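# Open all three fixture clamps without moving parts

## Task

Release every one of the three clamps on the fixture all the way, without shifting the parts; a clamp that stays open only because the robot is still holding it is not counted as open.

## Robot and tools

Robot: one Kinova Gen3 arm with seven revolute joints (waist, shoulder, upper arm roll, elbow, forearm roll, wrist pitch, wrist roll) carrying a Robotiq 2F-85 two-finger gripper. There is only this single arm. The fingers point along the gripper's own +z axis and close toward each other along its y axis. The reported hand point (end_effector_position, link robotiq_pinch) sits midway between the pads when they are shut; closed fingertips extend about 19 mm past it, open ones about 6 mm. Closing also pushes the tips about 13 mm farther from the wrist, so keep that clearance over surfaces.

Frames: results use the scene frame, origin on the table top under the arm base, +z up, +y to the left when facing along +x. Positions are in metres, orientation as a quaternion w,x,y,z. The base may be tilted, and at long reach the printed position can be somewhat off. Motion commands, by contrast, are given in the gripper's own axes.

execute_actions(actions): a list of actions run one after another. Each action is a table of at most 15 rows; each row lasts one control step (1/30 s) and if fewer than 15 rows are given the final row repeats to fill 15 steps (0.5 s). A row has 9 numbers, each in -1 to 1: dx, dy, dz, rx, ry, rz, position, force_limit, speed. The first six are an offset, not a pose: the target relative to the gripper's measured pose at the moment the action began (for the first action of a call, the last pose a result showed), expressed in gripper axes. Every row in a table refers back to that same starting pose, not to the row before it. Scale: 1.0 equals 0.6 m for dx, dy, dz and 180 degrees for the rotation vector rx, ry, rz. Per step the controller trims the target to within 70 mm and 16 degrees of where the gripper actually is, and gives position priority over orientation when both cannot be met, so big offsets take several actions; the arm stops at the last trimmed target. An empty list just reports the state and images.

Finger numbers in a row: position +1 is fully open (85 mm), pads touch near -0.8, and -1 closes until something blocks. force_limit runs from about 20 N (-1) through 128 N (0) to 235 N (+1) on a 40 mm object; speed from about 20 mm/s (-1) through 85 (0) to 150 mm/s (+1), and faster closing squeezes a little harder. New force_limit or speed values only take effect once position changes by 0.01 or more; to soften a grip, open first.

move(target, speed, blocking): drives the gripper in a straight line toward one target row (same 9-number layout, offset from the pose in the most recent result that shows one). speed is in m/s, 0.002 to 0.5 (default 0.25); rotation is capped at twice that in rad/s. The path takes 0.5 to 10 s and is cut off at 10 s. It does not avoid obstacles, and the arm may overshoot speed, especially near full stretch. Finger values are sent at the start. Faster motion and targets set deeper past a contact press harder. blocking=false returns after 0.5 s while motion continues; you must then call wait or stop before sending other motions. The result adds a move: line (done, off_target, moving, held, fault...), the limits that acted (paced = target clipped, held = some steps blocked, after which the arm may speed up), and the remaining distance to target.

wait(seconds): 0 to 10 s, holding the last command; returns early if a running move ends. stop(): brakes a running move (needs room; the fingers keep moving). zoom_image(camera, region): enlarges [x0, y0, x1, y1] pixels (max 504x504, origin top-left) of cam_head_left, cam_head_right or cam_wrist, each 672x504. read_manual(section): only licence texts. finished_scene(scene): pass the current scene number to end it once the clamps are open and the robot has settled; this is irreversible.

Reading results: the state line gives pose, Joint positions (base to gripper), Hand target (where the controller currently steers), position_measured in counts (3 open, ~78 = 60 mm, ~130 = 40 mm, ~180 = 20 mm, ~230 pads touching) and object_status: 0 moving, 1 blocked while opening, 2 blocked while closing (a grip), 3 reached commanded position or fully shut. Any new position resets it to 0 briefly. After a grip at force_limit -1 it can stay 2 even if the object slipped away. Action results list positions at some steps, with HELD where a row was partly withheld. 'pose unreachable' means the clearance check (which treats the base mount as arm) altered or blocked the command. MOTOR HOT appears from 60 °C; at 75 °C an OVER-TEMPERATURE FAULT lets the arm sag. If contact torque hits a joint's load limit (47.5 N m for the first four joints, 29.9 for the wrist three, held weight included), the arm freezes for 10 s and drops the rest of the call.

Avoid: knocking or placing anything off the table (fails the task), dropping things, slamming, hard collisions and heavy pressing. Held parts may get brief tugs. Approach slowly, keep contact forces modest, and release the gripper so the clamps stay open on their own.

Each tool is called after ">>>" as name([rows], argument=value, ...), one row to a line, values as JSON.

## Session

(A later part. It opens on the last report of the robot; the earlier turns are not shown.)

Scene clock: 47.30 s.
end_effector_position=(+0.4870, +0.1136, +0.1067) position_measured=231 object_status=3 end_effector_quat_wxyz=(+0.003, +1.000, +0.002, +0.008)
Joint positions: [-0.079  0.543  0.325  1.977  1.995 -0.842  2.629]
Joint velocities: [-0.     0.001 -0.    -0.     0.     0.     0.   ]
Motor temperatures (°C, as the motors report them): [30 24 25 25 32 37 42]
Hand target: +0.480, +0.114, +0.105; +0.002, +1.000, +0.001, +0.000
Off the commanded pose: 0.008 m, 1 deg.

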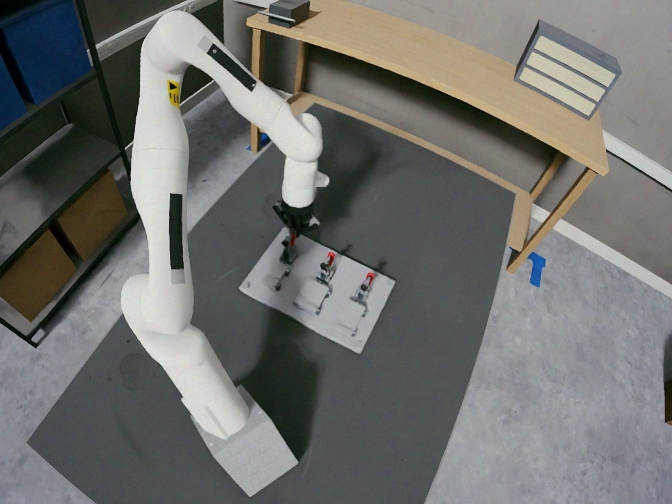

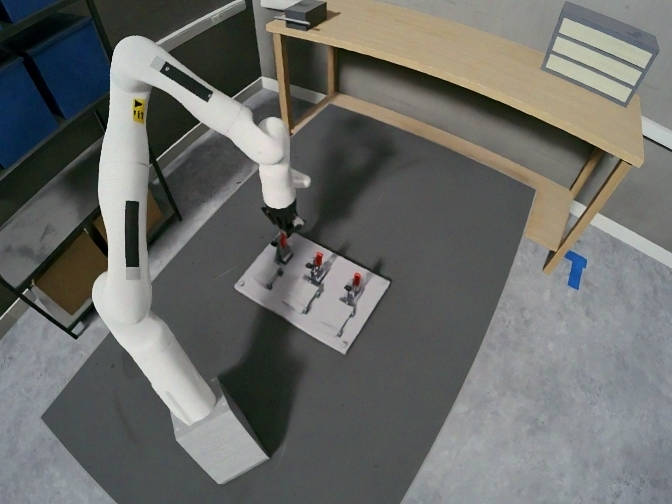

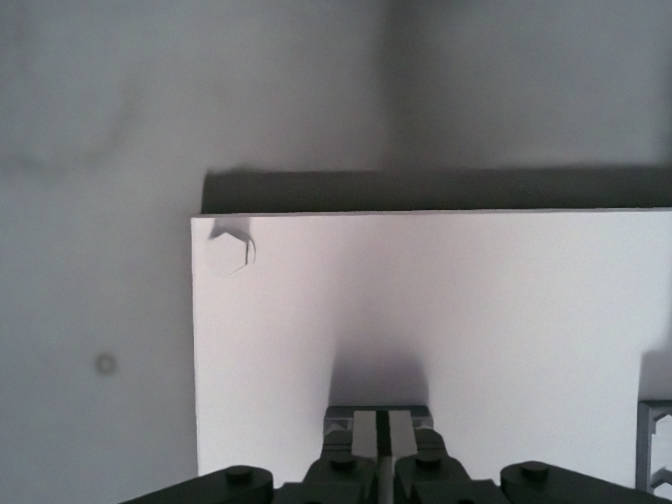

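>>> move(target=[0.04,0,0,0,0,0,-1,-0.4,0], speed=0.1)

>>> move(target=[0,0.1833,0.01,0,0,0,-1,-0.4,0], speed=0.2)

>>> move(target=[-0.052,0,0,0,0,0,-1,-0.4,0], speed=0.03)

Scene clock: 48.17 s.
end_effector_position=(+0.5111, +0.1138, +0.1072) position_measured=231 object_status=3 end_effector_quat_wxyz=(+0.003, +1.000, +0.002, +0.008)
Joint positions: [-0.085  0.569  0.337  1.894  2.028 -0.877  2.566]
Joint velocities: [-0.     0.003 -0.001 -0.001  0.001  0.     0.   ]
Motor temperatures (°C, as the motors report them): [30 24 25 25 32 37 42]
Hand target: +0.511, +0.114, +0.107; +0.003, +1.000, +0.002, +0.008
Off the commanded pose: 0.000 m, 0 deg.
move: done

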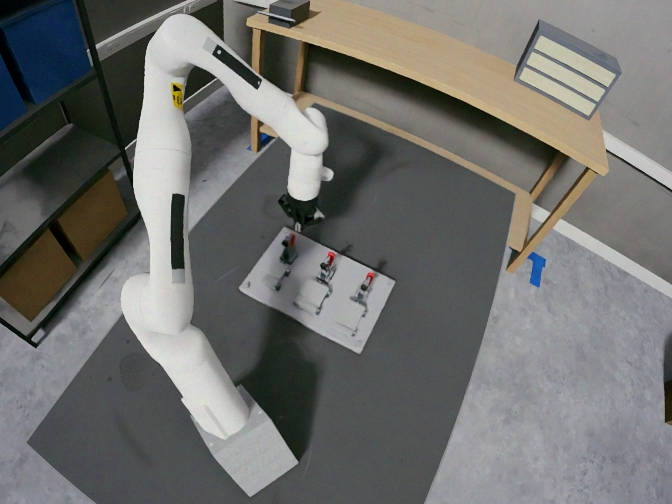

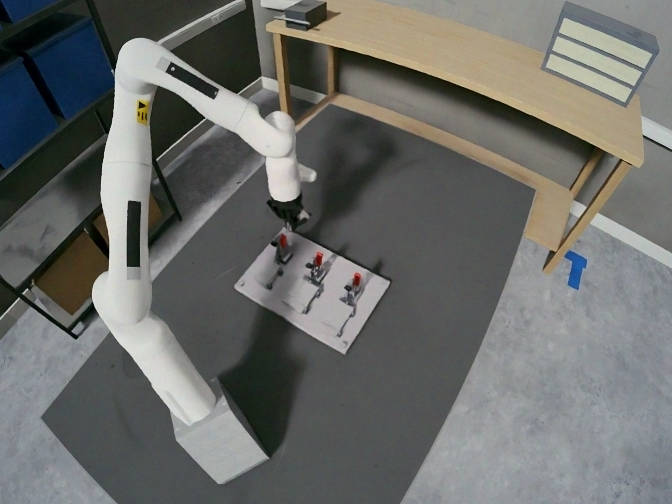

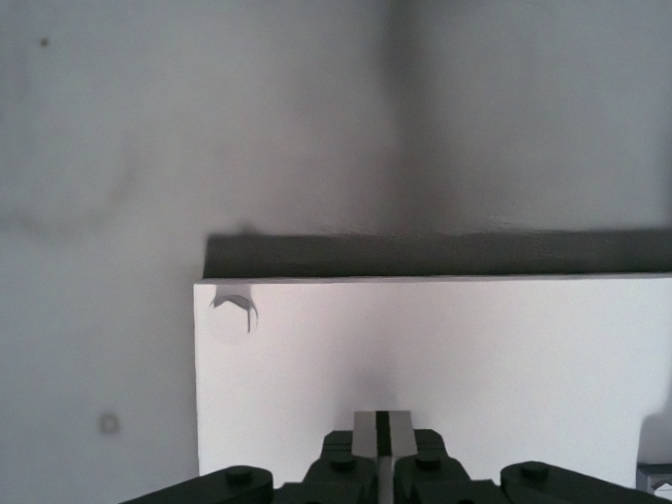

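Scene clock: 49.07 s.
end_effector_position=(+0.5126, +0.0047, +0.1022) position_measured=231 object_status=3 end_effector_quat_wxyz=(+0.003, +1.000, +0.003, +0.008)
Joint positions: [ 0.126  0.745  0.333  1.816  1.996 -0.946  2.792]
Joint velocities: [ 0.007  0.01   0.005 -0.001 -0.002 -0.002 -0.001]
Motor temperatures (°C, as the motors report them): [30 24 25 25 32 37 42]
Hand target: +0.512, +0.004, +0.102; +0.003, +1.000, +0.002, +0.008
Off the commanded pose: 0.001 m, 0 deg.
move: done

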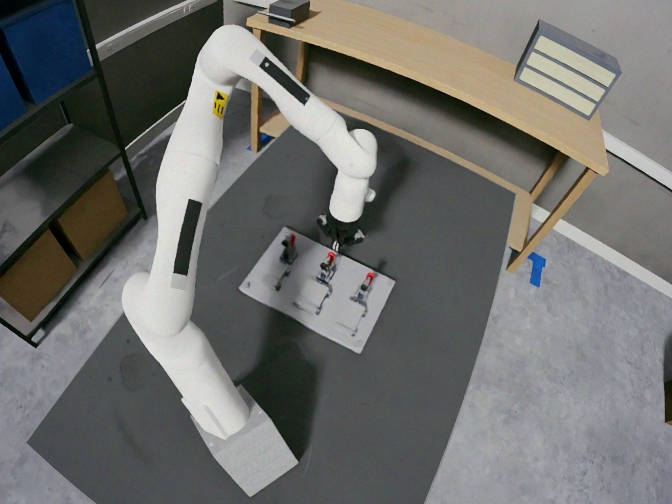

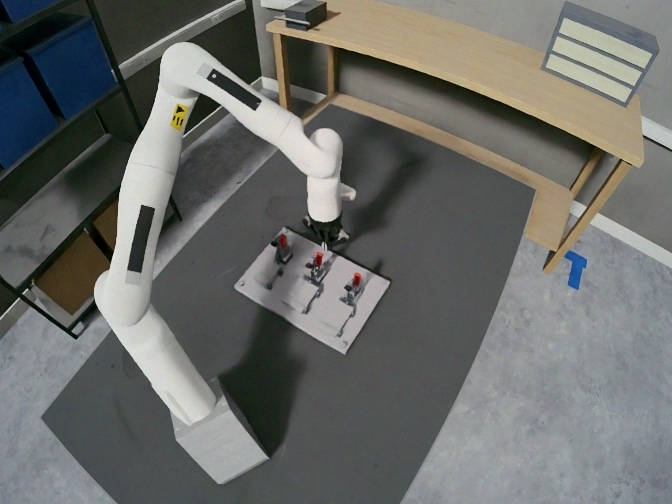

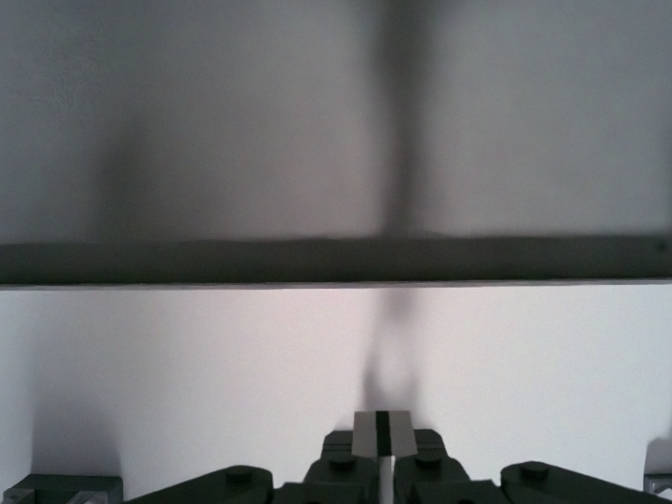

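Scene clock: 50.33 s.
end_effector_position=(+0.4871, +0.0046, +0.1031) position_measured=231 object_status=3 end_effector_quat_wxyz=(+0.004, +1.000, +0.005, +0.014)
Joint positions: [ 0.145  0.719  0.318  1.913  1.953 -0.905  2.888]
Joint velocities: [-0.001 -0.002  0.004  0.002 -0.001 -0.002  0.001]
Motor temperatures (°C, as the motors report them): [30 24 25 25 32 37 42]
Hand target: +0.481, +0.004, +0.102; +0.003, +1.000, +0.003, +0.008
Off the commanded pose: 0.006 m, 1 deg.
move: off_target

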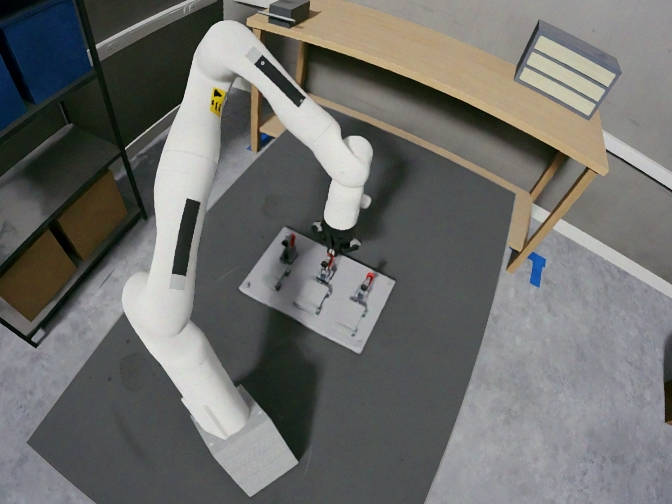

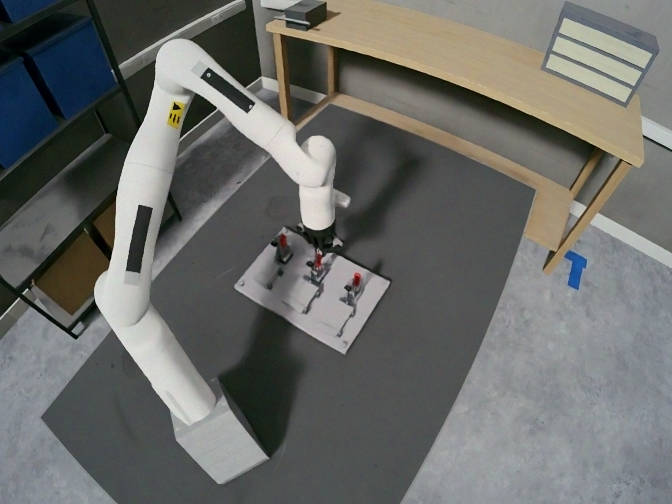

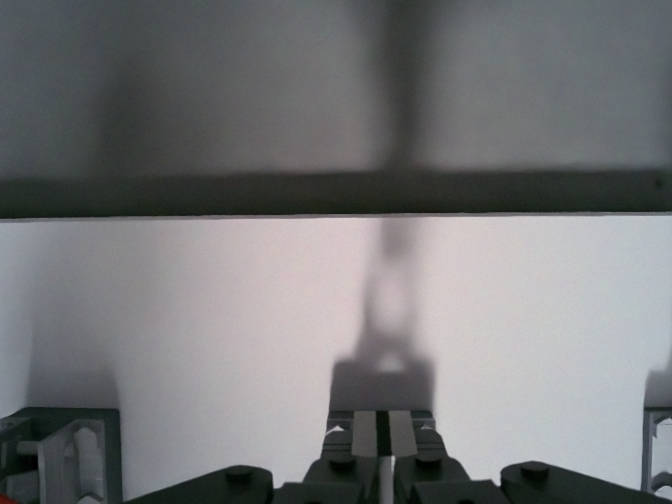

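>>> move(target=[0.04,0,0,0,0,0,-1,-0.4,0], speed=0.1)

>>> move(target=[0,0.185,0.012,0,0,0,-1,-0.4,0], speed=0.2)

>>> move(target=[-0.054,0,0,0,0,0,-1,-0.4,0], speed=0.03)

Scene clock: 51.20 s.
end_effector_position=(+0.5111, +0.0049, +0.1039) position_measured=231 object_status=3 end_effector_quat_wxyz=(+0.004, +1.000, +0.005, +0.014)
Joint positions: [ 0.129  0.737  0.33   1.834  1.983 -0.935  2.814]
Joint velocities: [-0.001  0.001 -0.001 -0.001  0.001  0.    -0.001]
Motor temperatures (°C, as the motors report them): [30 24 25 25 32 37 42]
Hand target: +0.511, +0.005, +0.104; +0.004, +1.000, +0.005, +0.014
Off the commanded pose: 0.000 m, 0 deg.
move: done

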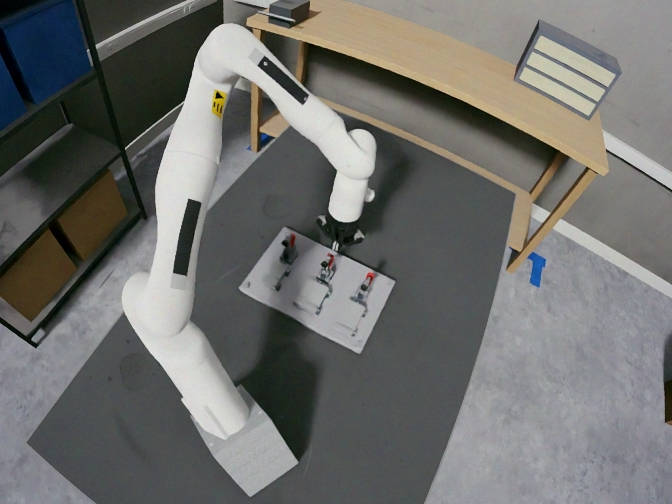

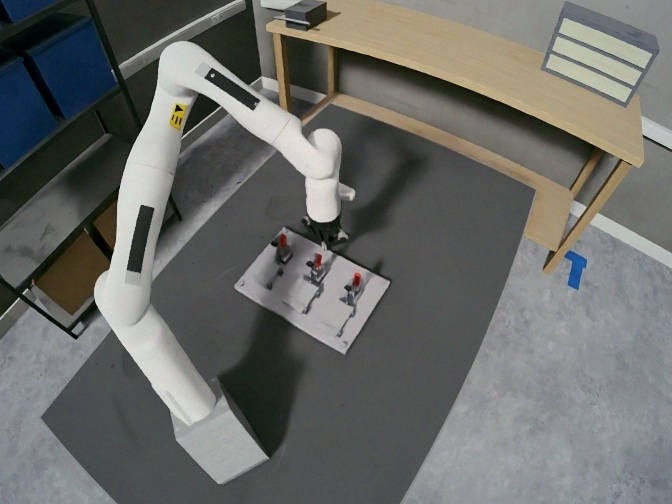

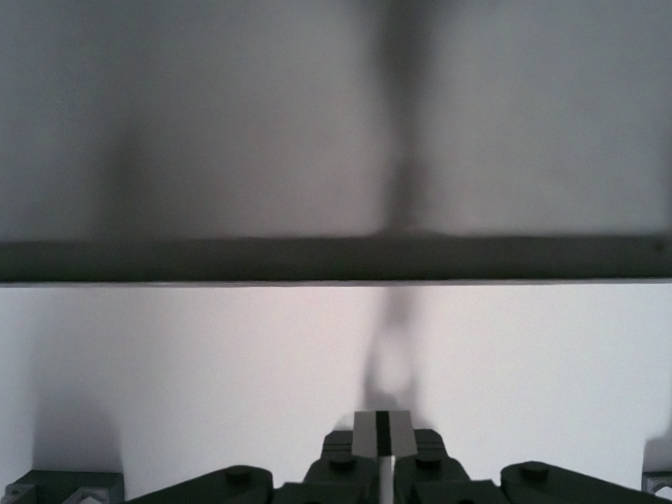

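Scene clock: 52.13 s.
end_effector_position=(+0.5135, -0.1056, +0.0981) position_measured=231 object_status=3 end_effector_quat_wxyz=(+0.004, +1.000, +0.006, +0.014)
Joint positions: [ 0.307  0.934  0.337  1.662  1.997 -1.015  2.934]
Joint velocities: [ 0.006  0.01   0.002 -0.002 -0.001 -0.001 -0.001]
Motor temperatures (°C, as the motors report them): [30 24 25 25 32 37 42]
Hand target: +0.513, -0.106, +0.098; +0.004, +1.000, +0.005, +0.014
Off the commanded pose: 0.001 m, 0 deg.
move: done

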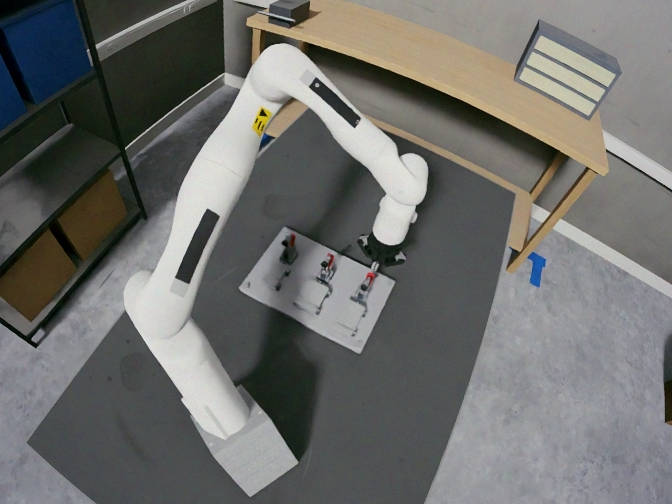

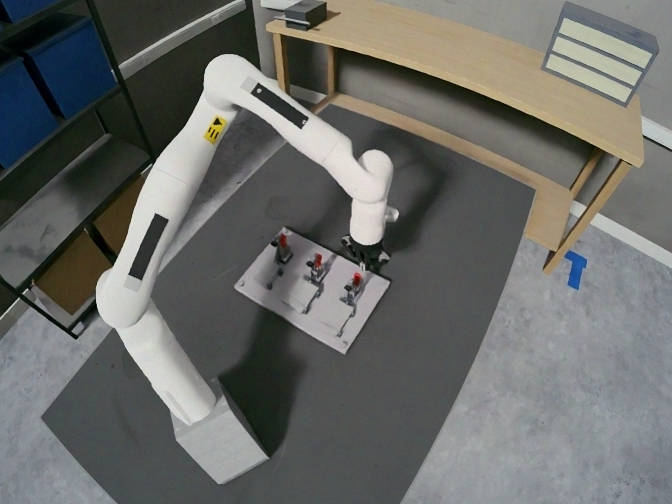

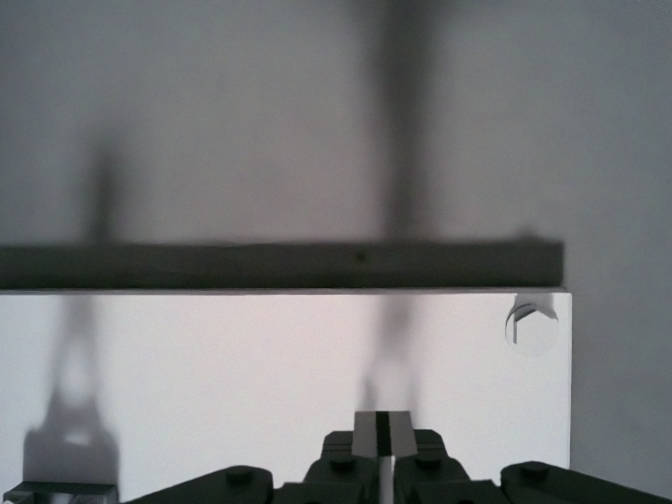

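Scene clock: 53.43 s.
end_effector_position=(+0.4871, -0.1055, +0.0985) position_measured=231 object_status=3 end_effector_quat_wxyz=(+0.005, +1.000, +0.008, +0.019)
Joint positions: [ 0.331  0.913  0.322  1.758  1.961 -0.975  3.035]
Joint velocities: [-0.002 -0.001  0.005  0.002 -0.003 -0.003  0.001]
Motor temperatures (°C, as the motors report them): [30 24 25 25 32 37 42]
Hand target: +0.481, -0.106, +0.097; +0.004, +1.000, +0.006, +0.014
Off the commanded pose: 0.006 m, 1 deg.
move: off_target

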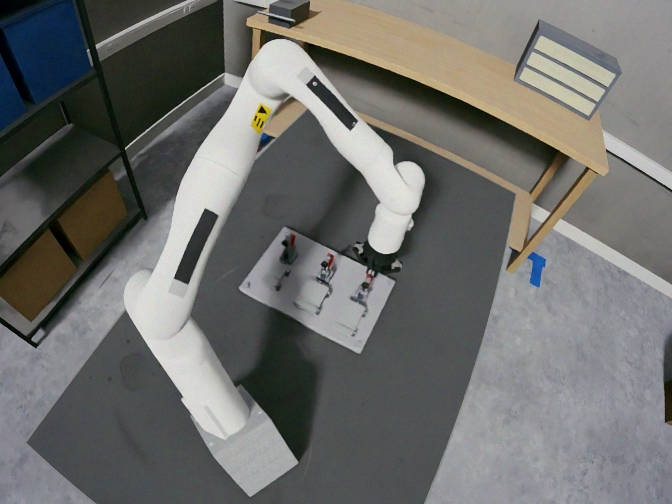

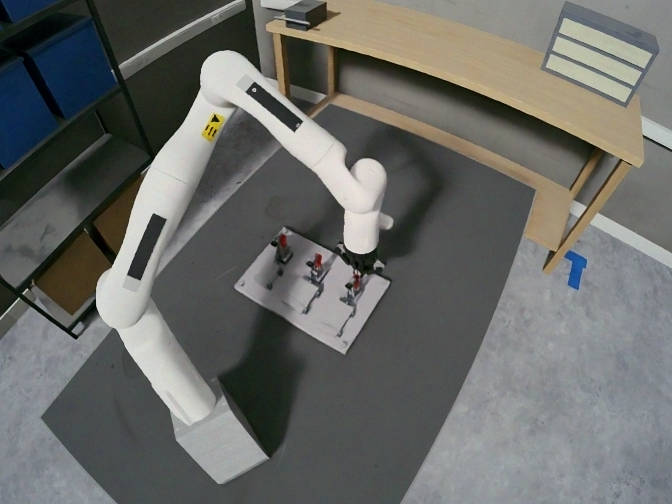

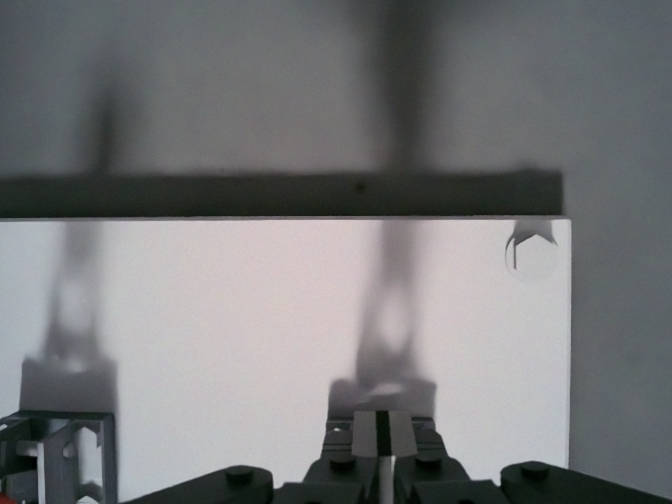

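>>> move(target=[0.05,0,-0.03,0,0,0,-1,-0.4,0], speed=0.1)

>>> finished_scene(scene=1)

Scene clock: 54.23 s.
end_effector_position=(+0.5163, -0.1047, +0.1177) position_measured=231 object_status=3 end_effector_quat_wxyz=(+0.005, +1.000, +0.008, +0.019)
Joint positions: [ 0.318  0.903  0.352  1.66   2.016 -1.04   2.926]
Joint velocities: [-0.001  0.001 -0.001 -0.001  0.001 -0.    -0.002]
Motor temperatures (°C, as the motors report them): [30 24 25 25 32 37 42]
Hand target: +0.516, -0.105, +0.118; +0.005, +1.000, +0.008, +0.019
Off the commanded pose: 0.000 m, 0 deg.
move: done

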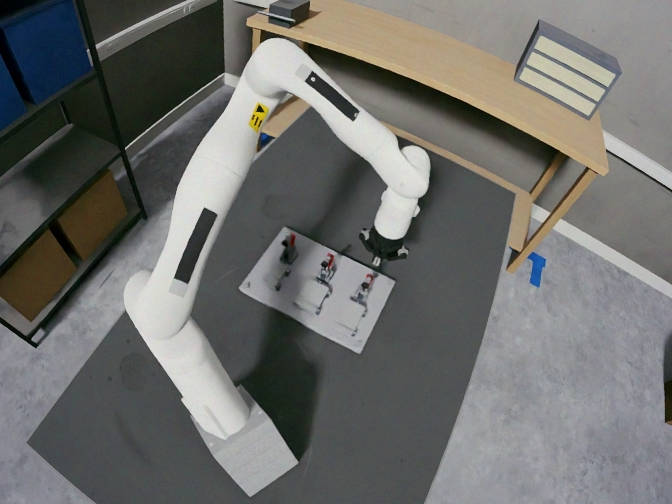

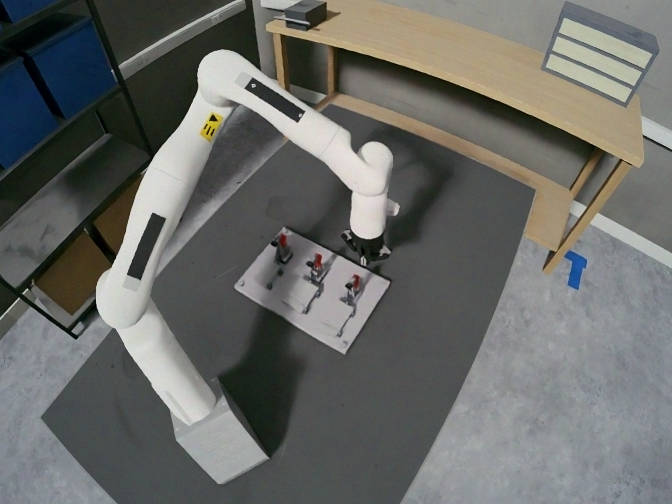

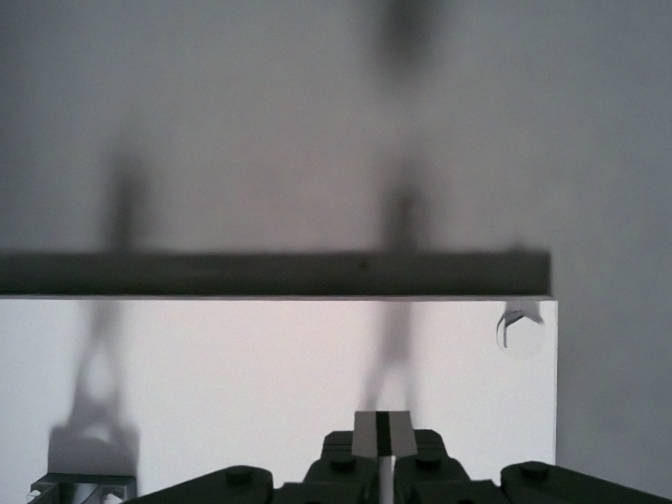

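The scene is finished: the task was done.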